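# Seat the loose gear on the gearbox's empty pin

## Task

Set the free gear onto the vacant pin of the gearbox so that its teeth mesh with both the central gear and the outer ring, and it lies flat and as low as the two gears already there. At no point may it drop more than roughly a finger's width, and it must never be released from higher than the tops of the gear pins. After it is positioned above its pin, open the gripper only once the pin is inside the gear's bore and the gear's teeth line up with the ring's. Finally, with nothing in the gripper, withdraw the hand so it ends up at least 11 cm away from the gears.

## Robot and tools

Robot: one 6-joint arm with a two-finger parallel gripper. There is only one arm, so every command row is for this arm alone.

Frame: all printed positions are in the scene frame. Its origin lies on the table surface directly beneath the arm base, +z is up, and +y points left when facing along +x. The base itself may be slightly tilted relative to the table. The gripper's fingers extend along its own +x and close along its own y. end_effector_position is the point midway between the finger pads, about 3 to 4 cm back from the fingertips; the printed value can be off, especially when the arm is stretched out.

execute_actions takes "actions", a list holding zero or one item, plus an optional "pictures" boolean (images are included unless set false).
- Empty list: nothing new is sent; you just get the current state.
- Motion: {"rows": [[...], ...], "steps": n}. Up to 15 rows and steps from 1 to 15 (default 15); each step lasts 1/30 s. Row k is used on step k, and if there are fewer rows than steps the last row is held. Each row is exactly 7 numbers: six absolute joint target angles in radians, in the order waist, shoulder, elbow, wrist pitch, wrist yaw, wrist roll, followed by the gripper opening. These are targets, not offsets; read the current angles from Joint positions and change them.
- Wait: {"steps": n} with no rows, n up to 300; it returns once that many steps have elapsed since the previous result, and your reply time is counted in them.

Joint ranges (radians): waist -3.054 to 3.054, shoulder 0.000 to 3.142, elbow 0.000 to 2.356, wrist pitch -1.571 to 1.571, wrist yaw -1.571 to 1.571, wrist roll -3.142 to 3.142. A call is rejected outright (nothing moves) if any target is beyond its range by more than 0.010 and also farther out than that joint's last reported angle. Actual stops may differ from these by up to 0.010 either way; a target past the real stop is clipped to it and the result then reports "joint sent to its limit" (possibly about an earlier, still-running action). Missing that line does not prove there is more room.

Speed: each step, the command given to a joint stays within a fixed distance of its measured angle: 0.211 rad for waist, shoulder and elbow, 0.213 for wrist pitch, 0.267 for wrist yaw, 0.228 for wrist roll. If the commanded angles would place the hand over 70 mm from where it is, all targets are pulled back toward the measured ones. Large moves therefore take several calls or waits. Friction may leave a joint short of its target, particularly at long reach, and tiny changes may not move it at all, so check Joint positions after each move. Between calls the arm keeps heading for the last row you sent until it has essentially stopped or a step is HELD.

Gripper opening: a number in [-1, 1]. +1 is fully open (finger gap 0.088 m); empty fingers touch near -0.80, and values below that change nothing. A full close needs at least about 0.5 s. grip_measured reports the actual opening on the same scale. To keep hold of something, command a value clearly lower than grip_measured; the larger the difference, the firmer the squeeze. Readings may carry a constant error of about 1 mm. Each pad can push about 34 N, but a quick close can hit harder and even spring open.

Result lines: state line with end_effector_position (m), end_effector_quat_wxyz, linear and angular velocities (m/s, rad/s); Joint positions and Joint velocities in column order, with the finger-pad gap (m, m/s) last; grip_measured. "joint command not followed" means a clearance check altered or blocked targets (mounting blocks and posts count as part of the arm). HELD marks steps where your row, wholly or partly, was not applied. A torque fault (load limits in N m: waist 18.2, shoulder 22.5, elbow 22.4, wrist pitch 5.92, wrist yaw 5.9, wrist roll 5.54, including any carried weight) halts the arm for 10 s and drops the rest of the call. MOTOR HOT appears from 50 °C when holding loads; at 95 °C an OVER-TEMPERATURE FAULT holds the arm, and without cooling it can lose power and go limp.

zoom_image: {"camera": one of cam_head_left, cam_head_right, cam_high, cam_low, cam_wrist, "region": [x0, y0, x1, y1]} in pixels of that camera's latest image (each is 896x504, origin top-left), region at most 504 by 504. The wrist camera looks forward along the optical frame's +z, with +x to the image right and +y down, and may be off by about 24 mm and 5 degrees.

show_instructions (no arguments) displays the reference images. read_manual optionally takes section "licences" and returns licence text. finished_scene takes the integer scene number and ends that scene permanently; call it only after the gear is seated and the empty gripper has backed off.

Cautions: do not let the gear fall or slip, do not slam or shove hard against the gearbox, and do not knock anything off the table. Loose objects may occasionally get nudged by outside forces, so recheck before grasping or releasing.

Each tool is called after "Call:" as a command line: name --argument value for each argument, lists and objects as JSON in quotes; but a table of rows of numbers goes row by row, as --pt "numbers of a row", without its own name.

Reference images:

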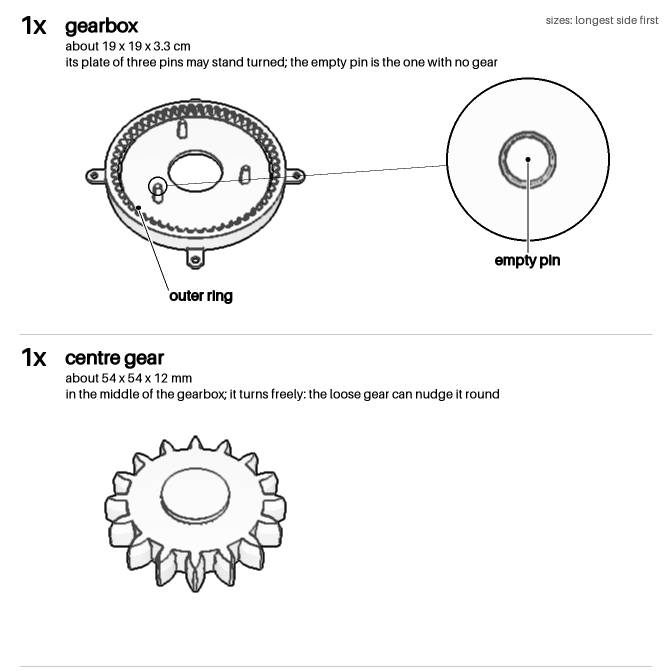

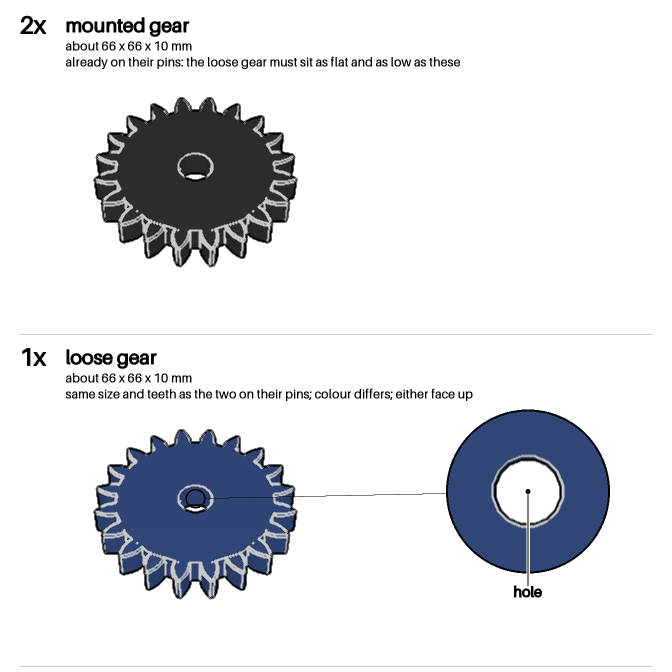

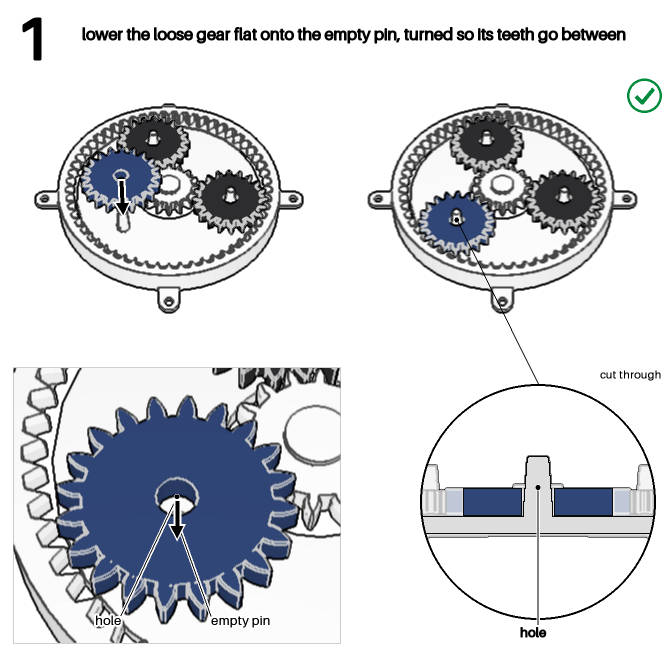

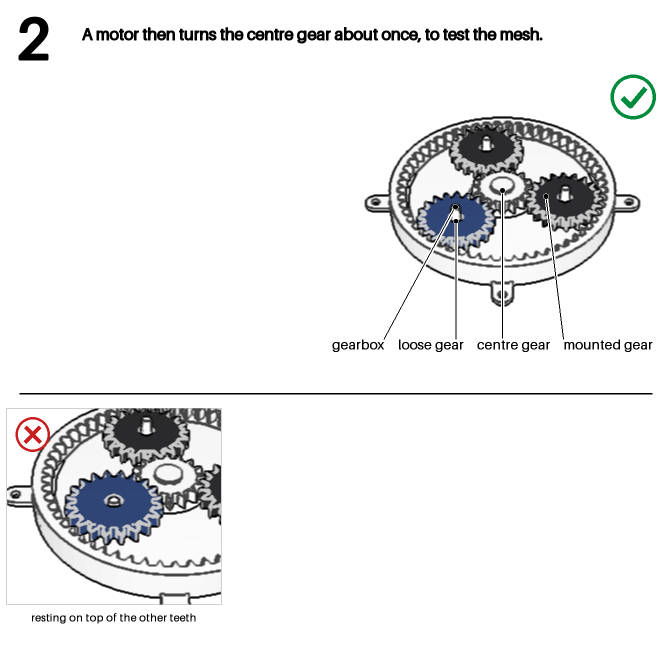

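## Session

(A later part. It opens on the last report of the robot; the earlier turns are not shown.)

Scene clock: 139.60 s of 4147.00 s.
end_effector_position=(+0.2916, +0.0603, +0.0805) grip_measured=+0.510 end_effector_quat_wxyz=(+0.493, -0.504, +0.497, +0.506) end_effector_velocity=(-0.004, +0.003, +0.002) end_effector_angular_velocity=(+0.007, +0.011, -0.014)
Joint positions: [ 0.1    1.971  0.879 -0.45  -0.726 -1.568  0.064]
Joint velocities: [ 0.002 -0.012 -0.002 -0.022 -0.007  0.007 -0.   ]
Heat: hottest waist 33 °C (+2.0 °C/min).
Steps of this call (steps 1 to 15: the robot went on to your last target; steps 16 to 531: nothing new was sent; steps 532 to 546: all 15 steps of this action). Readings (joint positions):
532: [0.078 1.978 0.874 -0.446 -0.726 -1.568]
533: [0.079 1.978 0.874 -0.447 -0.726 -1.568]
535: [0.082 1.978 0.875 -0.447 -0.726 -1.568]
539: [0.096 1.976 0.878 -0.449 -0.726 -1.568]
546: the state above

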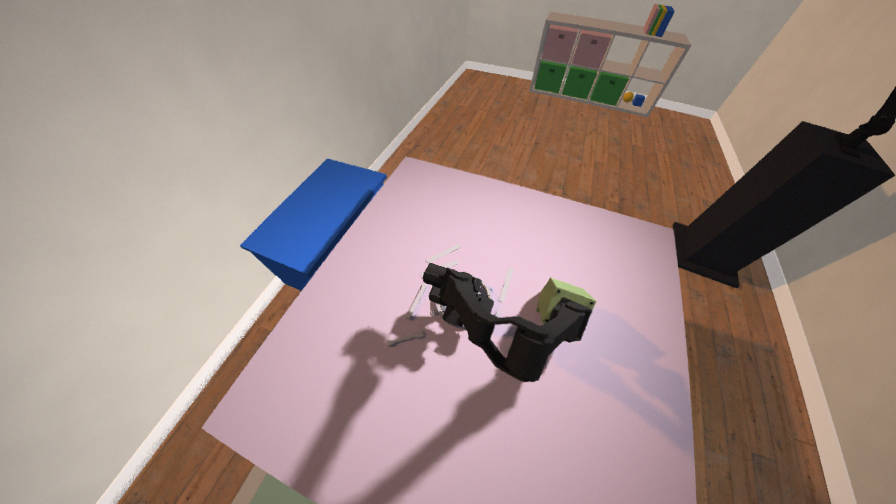

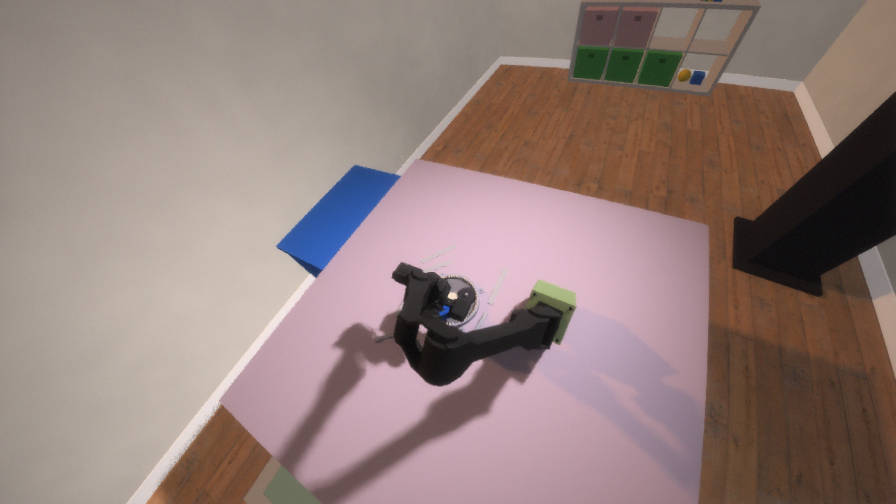

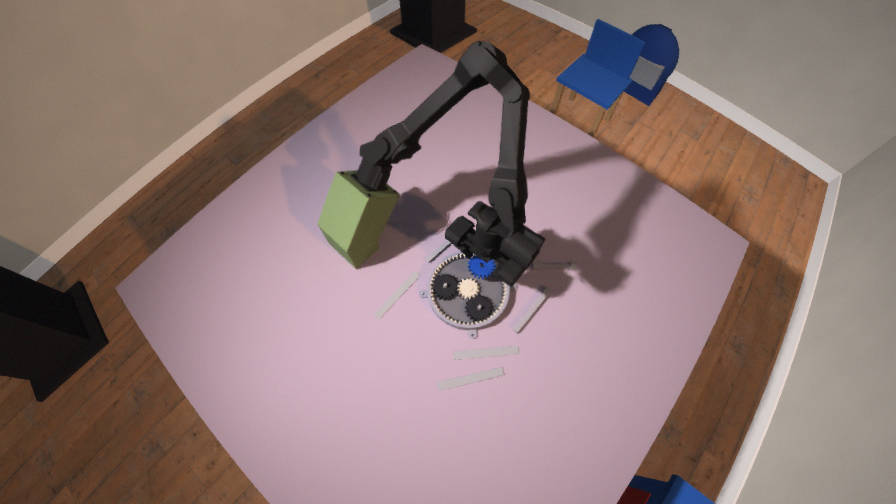

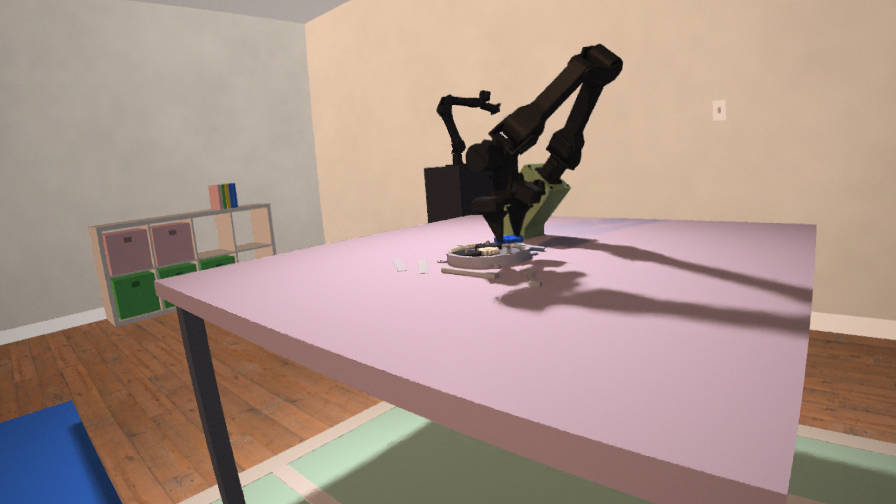

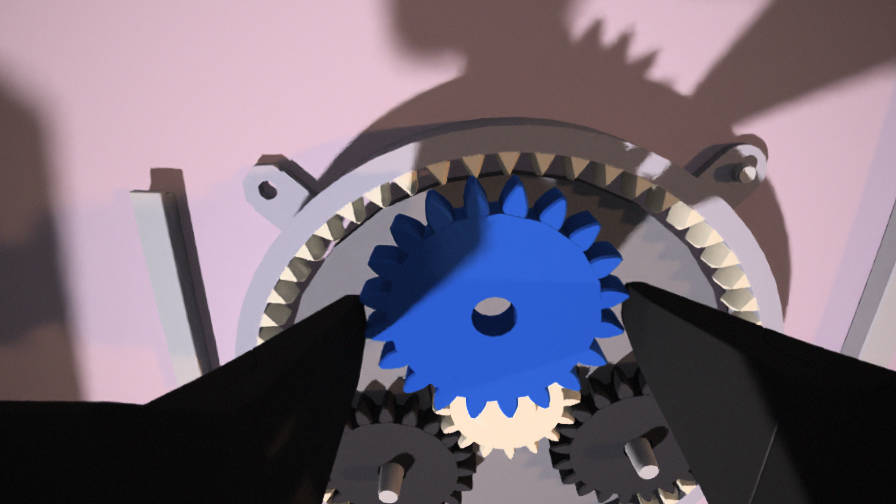

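Call:
execute_actions --actions '[{"rows":[[0.101,1.94,0.887,-0.451,-0.728,-1.571,0.2]],"steps":15}]'

Call:
zoom_image --camera "cam_wrist" --region '[400,240,600,400]'

Call:
zoom_image --camera "cam_low" --region '[430,200,570,280]'

Scene clock: 143.83 s of 4147.00 s.
end_effector_position=(+0.2940, +0.0638, +0.0839) grip_measured=+0.510 end_effector_quat_wxyz=(+0.493, -0.510, +0.490, +0.506) end_effector_velocity=(-0.003, +0.003, +0.003) end_effector_angular_velocity=(+0.021, +0.009, +0.005)
Joint positions: [ 0.1    1.954  0.88  -0.451 -0.726 -1.568  0.064]
Joint velocities: [-0.007 -0.007 -0.002 -0.022 -0.022 -0.022 -0.   ]
Heat: hottest waist 34 °C (+3.0 °C/min).
Steps of this call (steps 1 to 15: the robot went on to your last target; steps 16 to 112: nothing new was sent; steps 113 to 127: all 15 steps of this action). Readings (joint positions):
113: [0.100 1.969 0.880 -0.450 -0.726 -1.568]
114: [0.100 1.967 0.880 -0.451 -0.726 -1.568]
116: [0.100 1.961 0.880 -0.451 -0.726 -1.568]
120: [0.100 1.955 0.880 -0.451 -0.726 -1.568]
127: the state above

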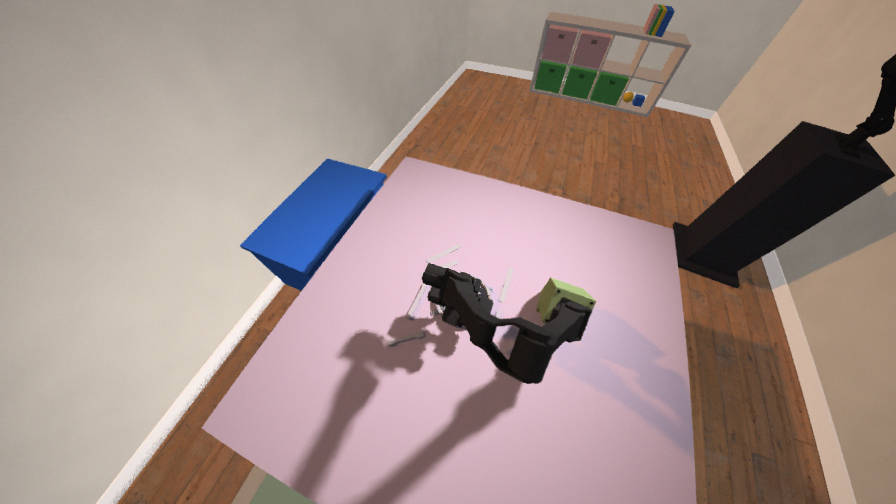

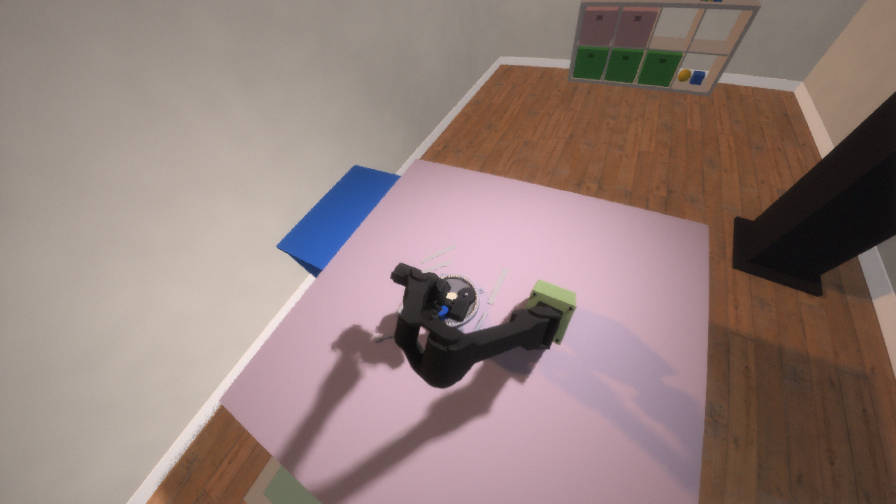

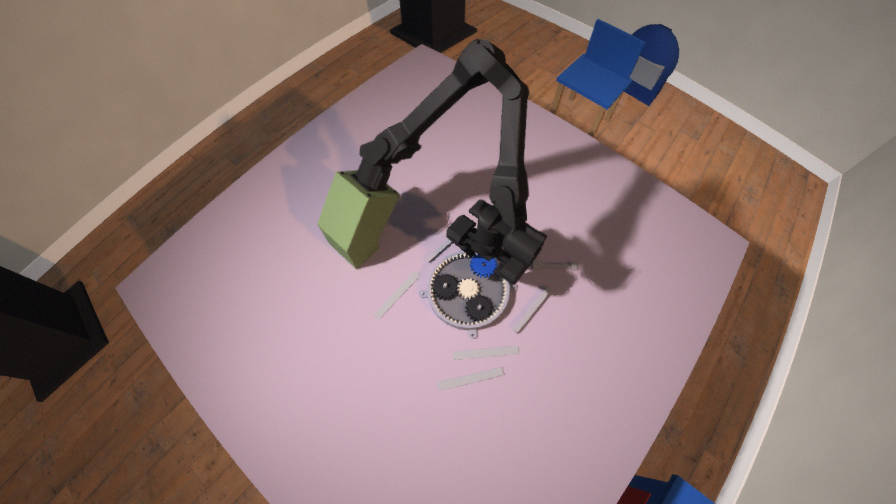

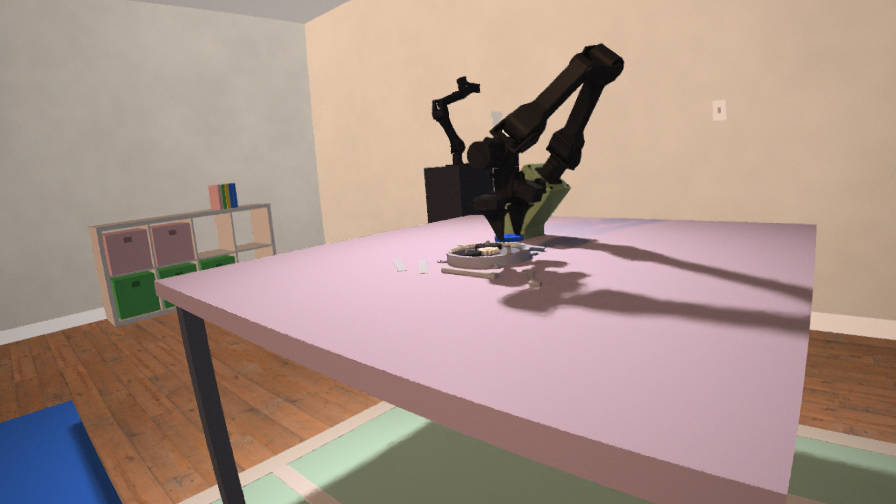

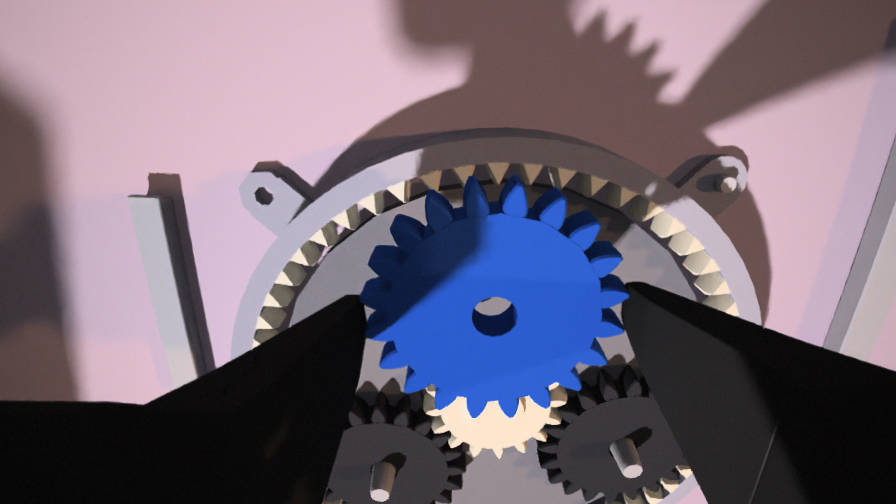

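Region (400, 240, 600, 400) of cam_wrist's 896x504 image, scaled by 2.520, with more detail than that image has; it fills the top 403 rows of this view, and the rest is white.

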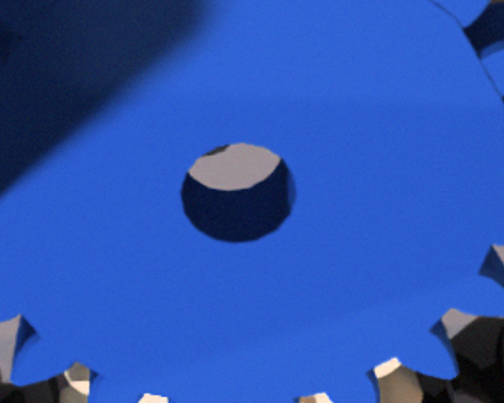

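Region (430, 200, 570, 280) of cam_low's 896x504 image, scaled by 3.600, with more detail than that image has; it fills the top 288 rows of this view, and the rest is white.

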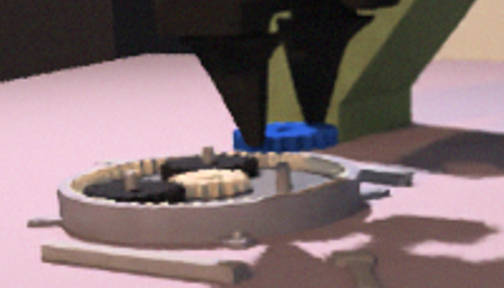

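Call:
execute_actions --actions '[{"rows":[[0.11,1.968,0.88,-0.43,-0.728,-1.571,0.2],[0.11,1.968,0.88,-0.43,-0.728,-1.571,0.2],[0.11,1.968,0.88,-0.43,-0.728,-1.571,0.2],[0.1195,1.978,0.872,-0.407,-0.728,-1.571,0.2]],"steps":15}]'

Call:
zoom_image --camera "cam_wrist" --region '[350,140,650,440]'

Call:
zoom_image --camera "cam_low" --region '[430,200,570,280]'

Scene clock: 157.93 s of 4147.00 s.
end_effector_position=(+0.2965, +0.0653, +0.0774) grip_measured=+0.509 end_effector_quat_wxyz=(+0.488, -0.518, +0.481, +0.512) end_effector_velocity=(+0.004, +0.001, +0.001) end_effector_angular_velocity=(+0.008, -0.018, +0.020)
Joint positions: [ 0.118  1.968  0.877 -0.41  -0.726 -1.568  0.064]
Joint velocities: [-0.002 -0.002 -0.002  0.022 -0.007 -0.007 -0.   ]
Heat: hottest shoulder 35 °C (+3.0 °C/min).
Steps of this call (steps 1 to 15: the robot went on to your last target; steps 16 to 408: nothing new was sent; steps 409 to 423: all 15 steps of this action). Readings (joint positions):
409: [0.101 1.952 0.881 -0.450 -0.726 -1.568]
410: [0.103 1.952 0.881 -0.445 -0.726 -1.568]
412: [0.106 1.953 0.881 -0.436 -0.726 -1.568]
416: [0.116 1.962 0.880 -0.418 -0.726 -1.568]
423: the state above

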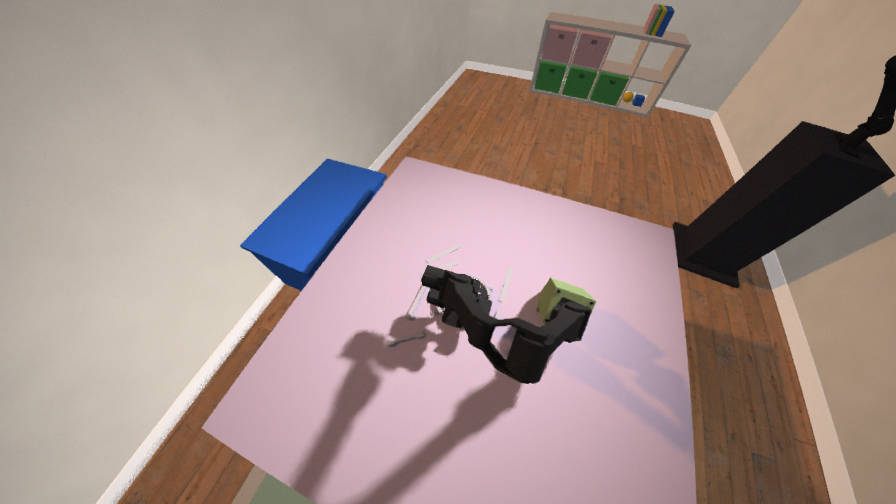

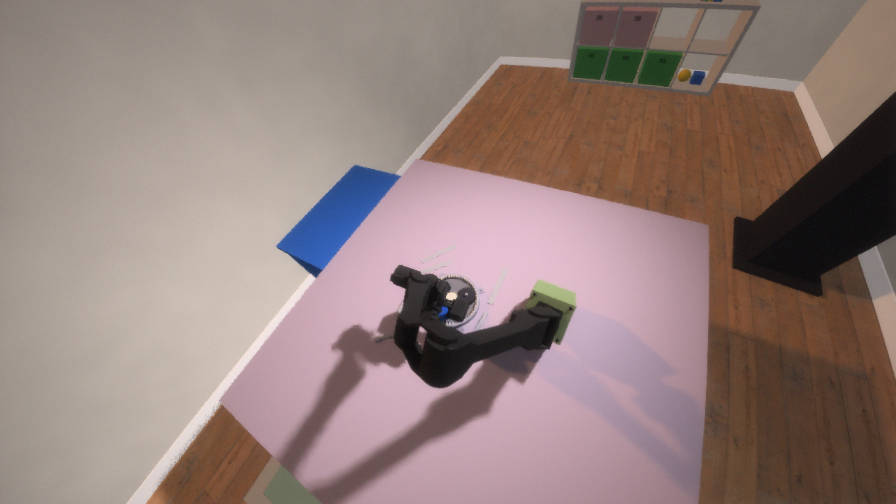

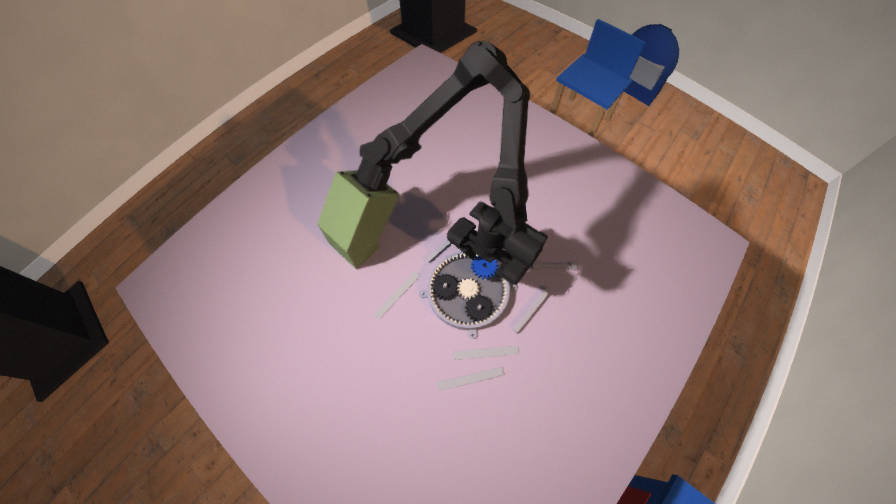

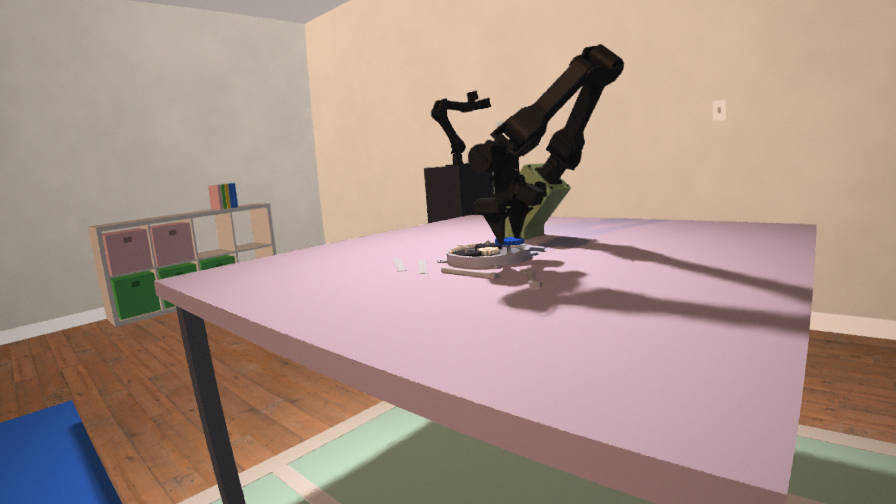

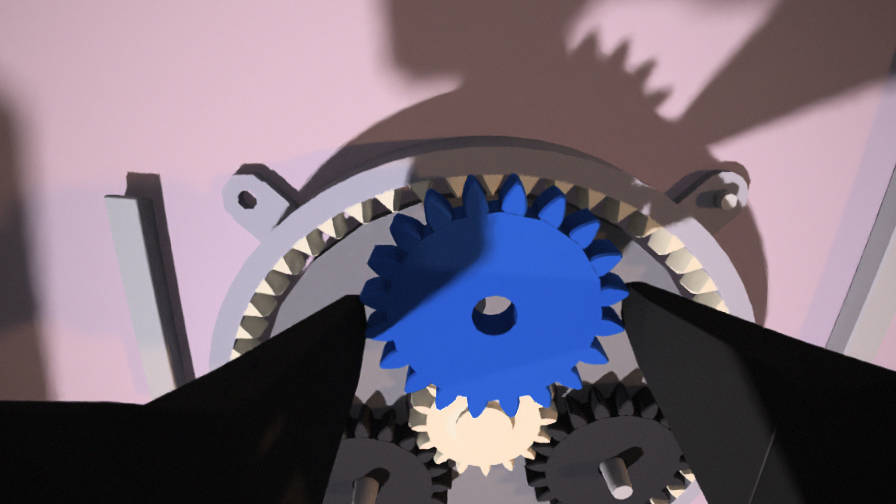

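Region (350, 140, 650, 440) of cam_wrist's 896x504 image, scaled by 1.680, with more detail than that image has.

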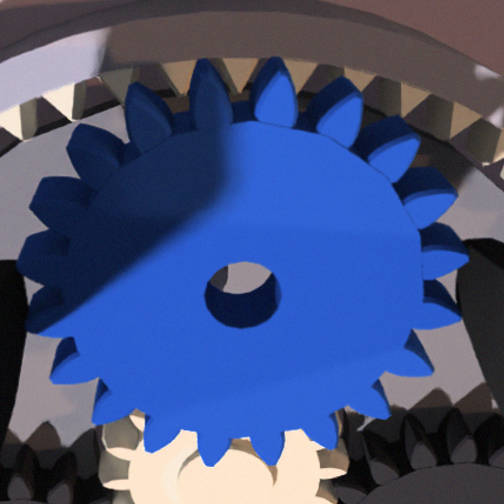

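Region (430, 200, 570, 280) of cam_low's 896x504 image, scaled by 3.600, with more detail than that image has; it fills the top 288 rows of this view, and the rest is white.

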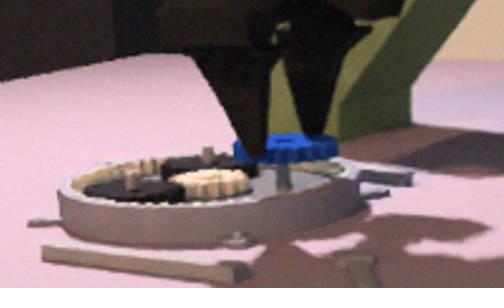

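Call:
execute_actions --actions '[{"rows":[[0.1195,1.942,0.872,-0.407,-0.728,-1.571,0.2],[0.1195,1.942,0.872,-0.407,-0.728,-1.571,0.2],[0.1195,1.942,0.872,-0.407,-0.728,-1.571,0.2],[0.1195,1.942,0.872,-0.407,-0.728,-1.571,0.2],[0.1195,1.942,0.862,-0.403,-0.728,-1.571,0.2],[0.1195,1.942,0.862,-0.403,-0.728,-1.571,0.2],[0.1195,1.942,0.862,-0.403,-0.728,-1.571,0.2],[0.1195,1.942,0.852,-0.399,-0.728,-1.571,0.2]],"steps":15}]' --pictures true

Call:
zoom_image --camera "cam_wrist" --region '[350,140,650,440]'

Scene clock: 165.93 s of 4147.00 s.
end_effector_position=(+0.2922, +0.0652, +0.0772) grip_measured=+0.509 end_effector_quat_wxyz=(+0.487, -0.518, +0.481, +0.513) end_effector_velocity=(-0.005, +0.000, +0.000) end_effector_angular_velocity=(+0.006, +0.008, +0.012)
Joint positions: [ 0.119  1.957  0.858 -0.402 -0.726 -1.568  0.064]
Joint velocities: [-0.002 -0.007 -0.012 -0.007 -0.007 -0.022 -0.   ]
Heat: hottest shoulder 35 °C (+3.0 °C/min).
Steps of this call (steps 1 to 15: the robot went on to your last target; steps 16 to 225: nothing new was sent; steps 226 to 240: all 15 steps of this action). Readings (joint positions):
226: [0.119 1.969 0.877 -0.408 -0.726 -1.568]
227: [0.119 1.969 0.877 -0.408 -0.726 -1.568]
229: [0.119 1.967 0.877 -0.408 -0.726 -1.568]
233: [0.119 1.959 0.871 -0.405 -0.726 -1.568]
240: the state above

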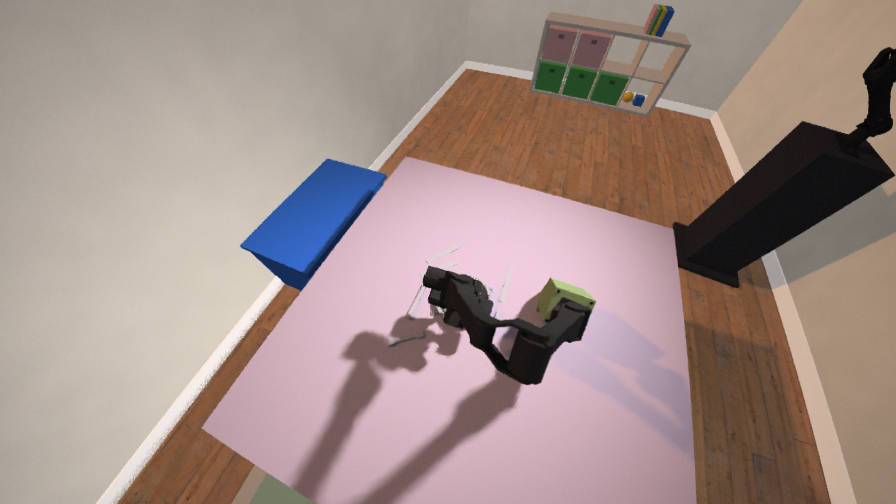

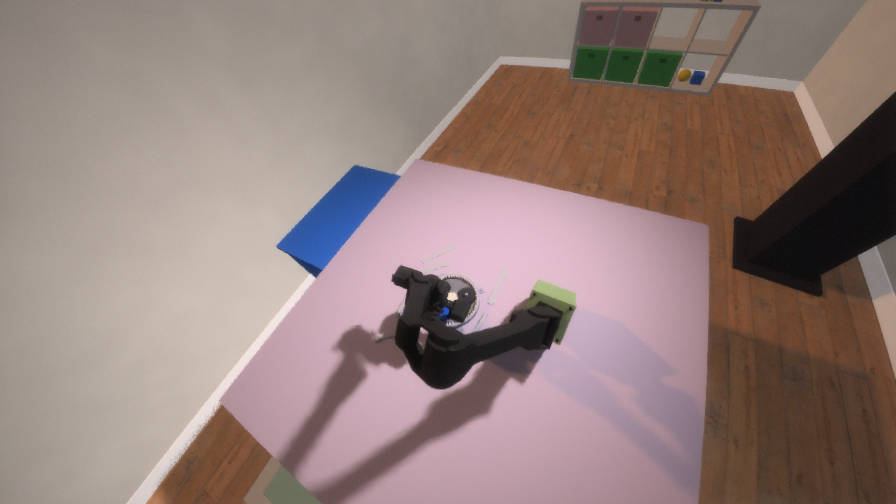

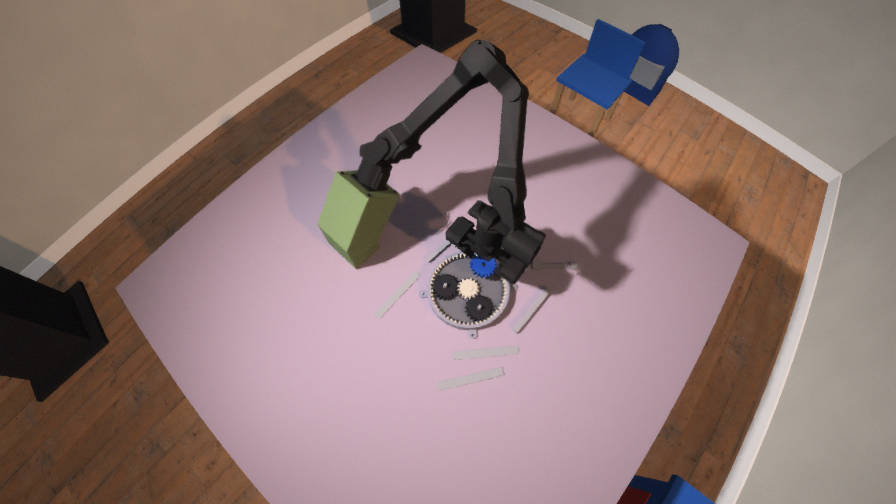

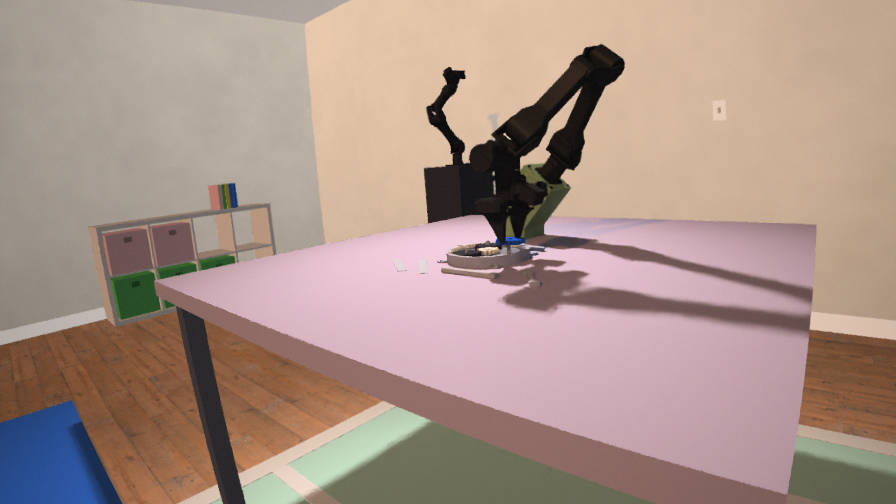

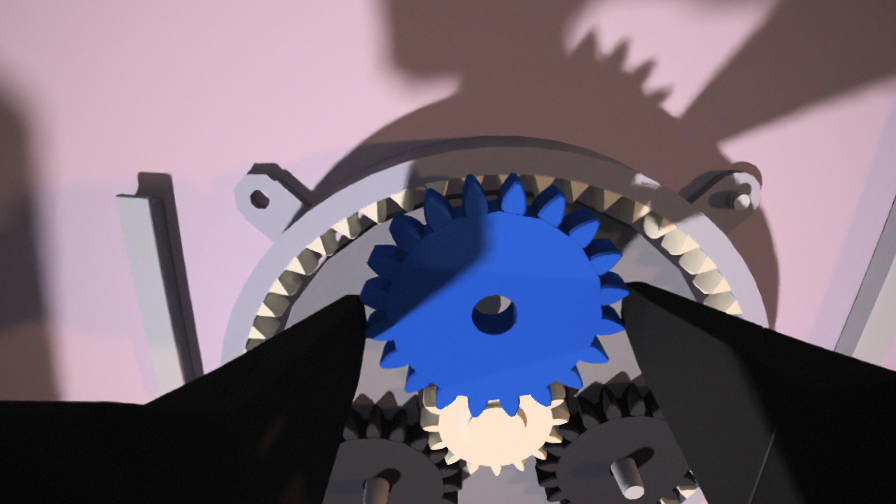

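Region (350, 140, 650, 440) of cam_wrist's 896x504 image, scaled by 1.680, with more detail than that image has.

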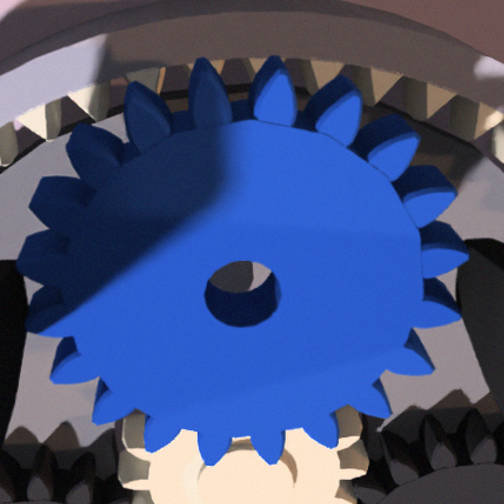

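Call:
execute_actions --actions '[{"rows":[[0.105,1.96,0.845,-0.397,-0.728,-1.571,0.2],[0.105,1.96,0.845,-0.397,-0.728,-1.571,0.2],[0.105,1.96,0.845,-0.397,-0.728,-1.571,0.2],[0.105,1.97,0.845,-0.397,-0.728,-1.571,0.2]],"steps":15}]'

Call:
zoom_image --camera "cam_wrist" --region '[350,140,650,440]'

Call:
zoom_image --camera "cam_low" --region '[430,200,570,280]'

Scene clock: 179.23 s of 4147.00 s.
end_effector_position=(+0.2902, +0.0621, +0.0772) grip_measured=+0.509 end_effector_quat_wxyz=(+0.490, -0.516, +0.484, +0.510) end_effector_velocity=(+0.001, -0.001, +0.001) end_effector_angular_velocity=(-0.007, -0.008, +0.010)
Joint positions: [ 0.111  1.96   0.85  -0.399 -0.726 -1.569  0.064]
Joint velocities: [-0.002 -0.002 -0.002  0.007  0.007 -0.007 -0.   ]
Heat: hottest shoulder 36 °C (+4.0 °C/min).
Steps of this call (steps 1 to 15: the robot went on to your last target; steps 16 to 384: nothing new was sent; steps 385 to 399: all 15 steps of this action). Readings (joint positions):
385: [0.119 1.954 0.856 -0.400 -0.726 -1.569]
386: [0.119 1.954 0.855 -0.400 -0.726 -1.569]
388: [0.116 1.954 0.853 -0.399 -0.726 -1.569]
392: [0.113 1.956 0.851 -0.399 -0.726 -1.569]
399: the state above

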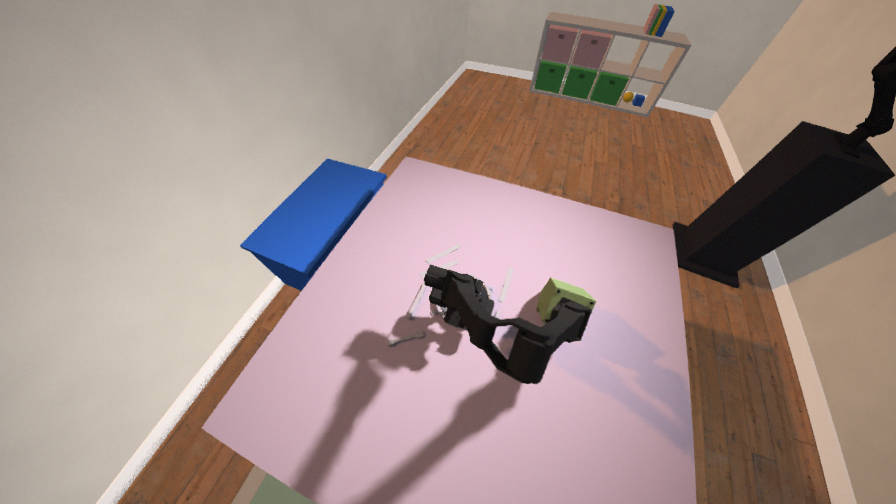

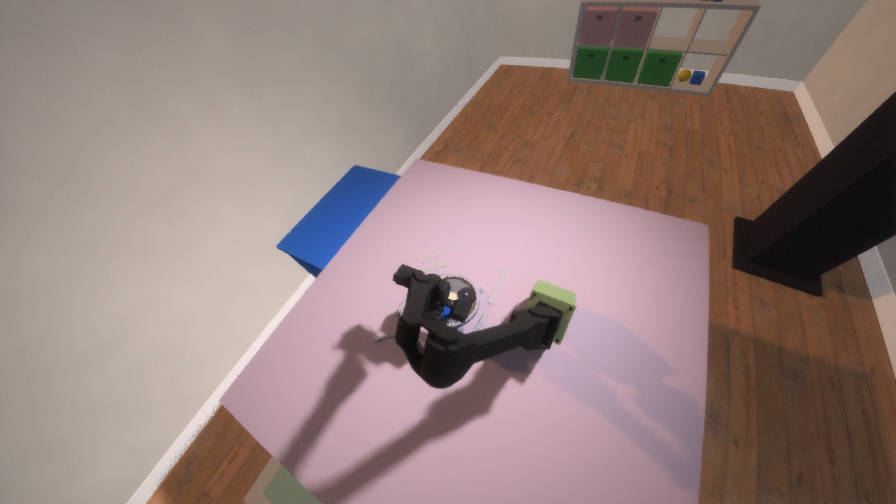

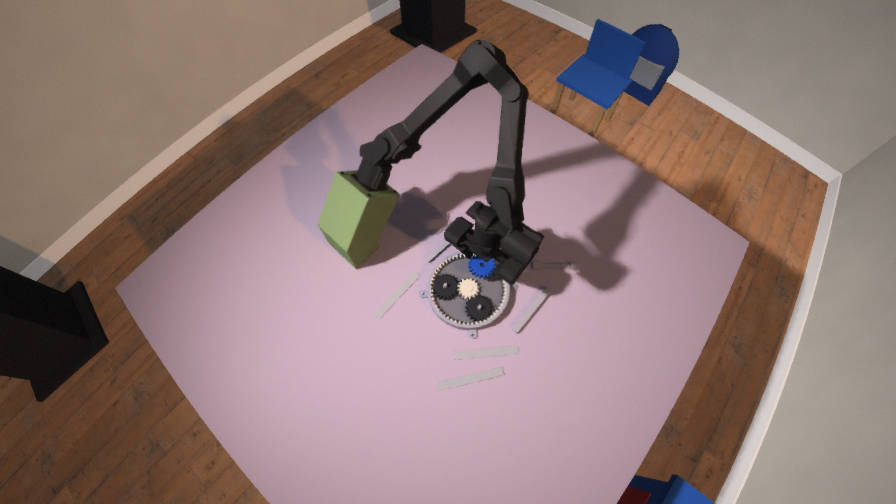

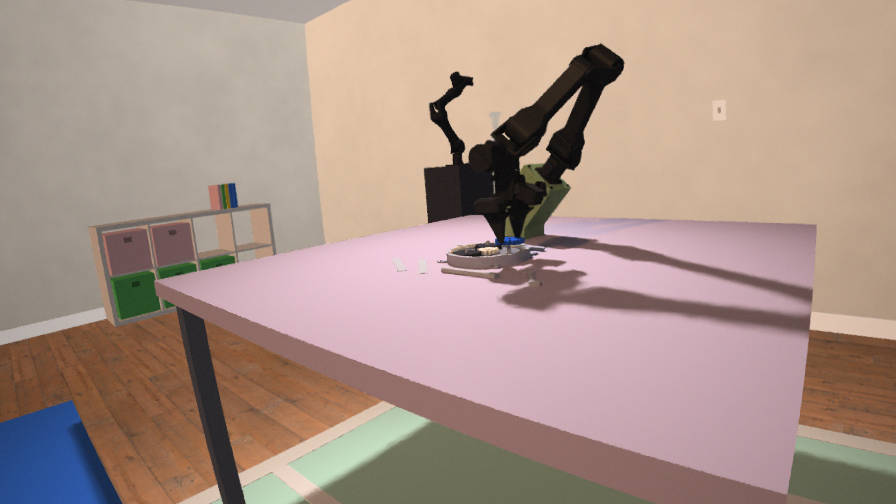

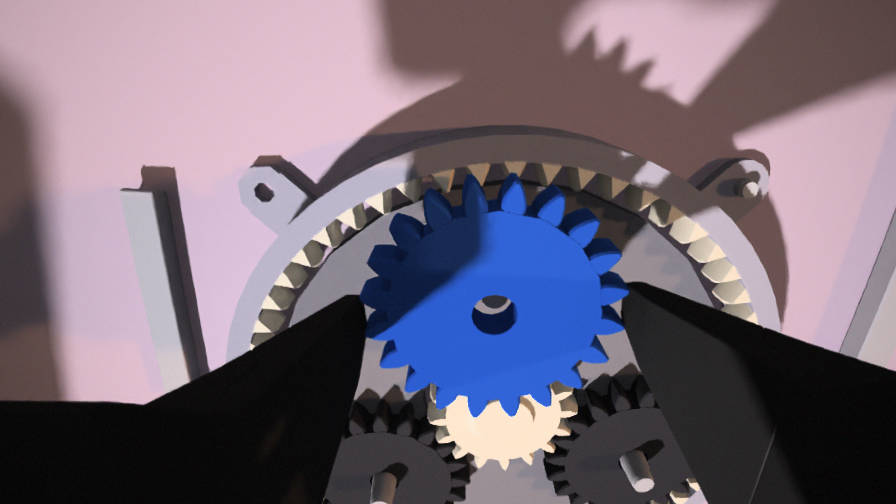

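Region (350, 140, 650, 440) of cam_wrist's 896x504 image, scaled by 1.680, with more detail than that image has.

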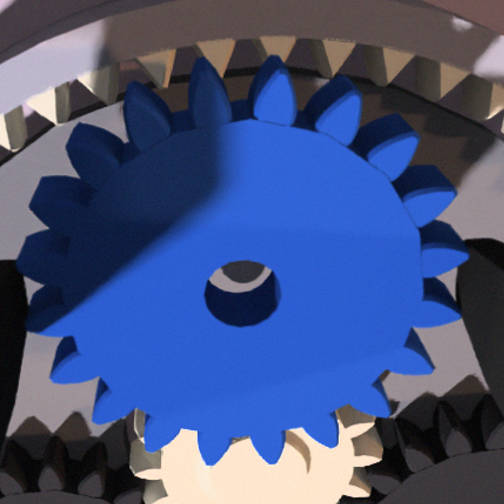

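Region (430, 200, 570, 280) of cam_low's 896x504 image, scaled by 3.600, with more detail than that image has; it fills the top 288 rows of this view, and the rest is white.

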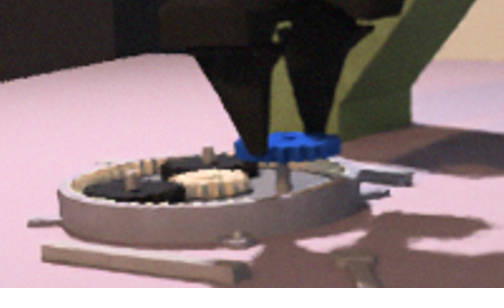

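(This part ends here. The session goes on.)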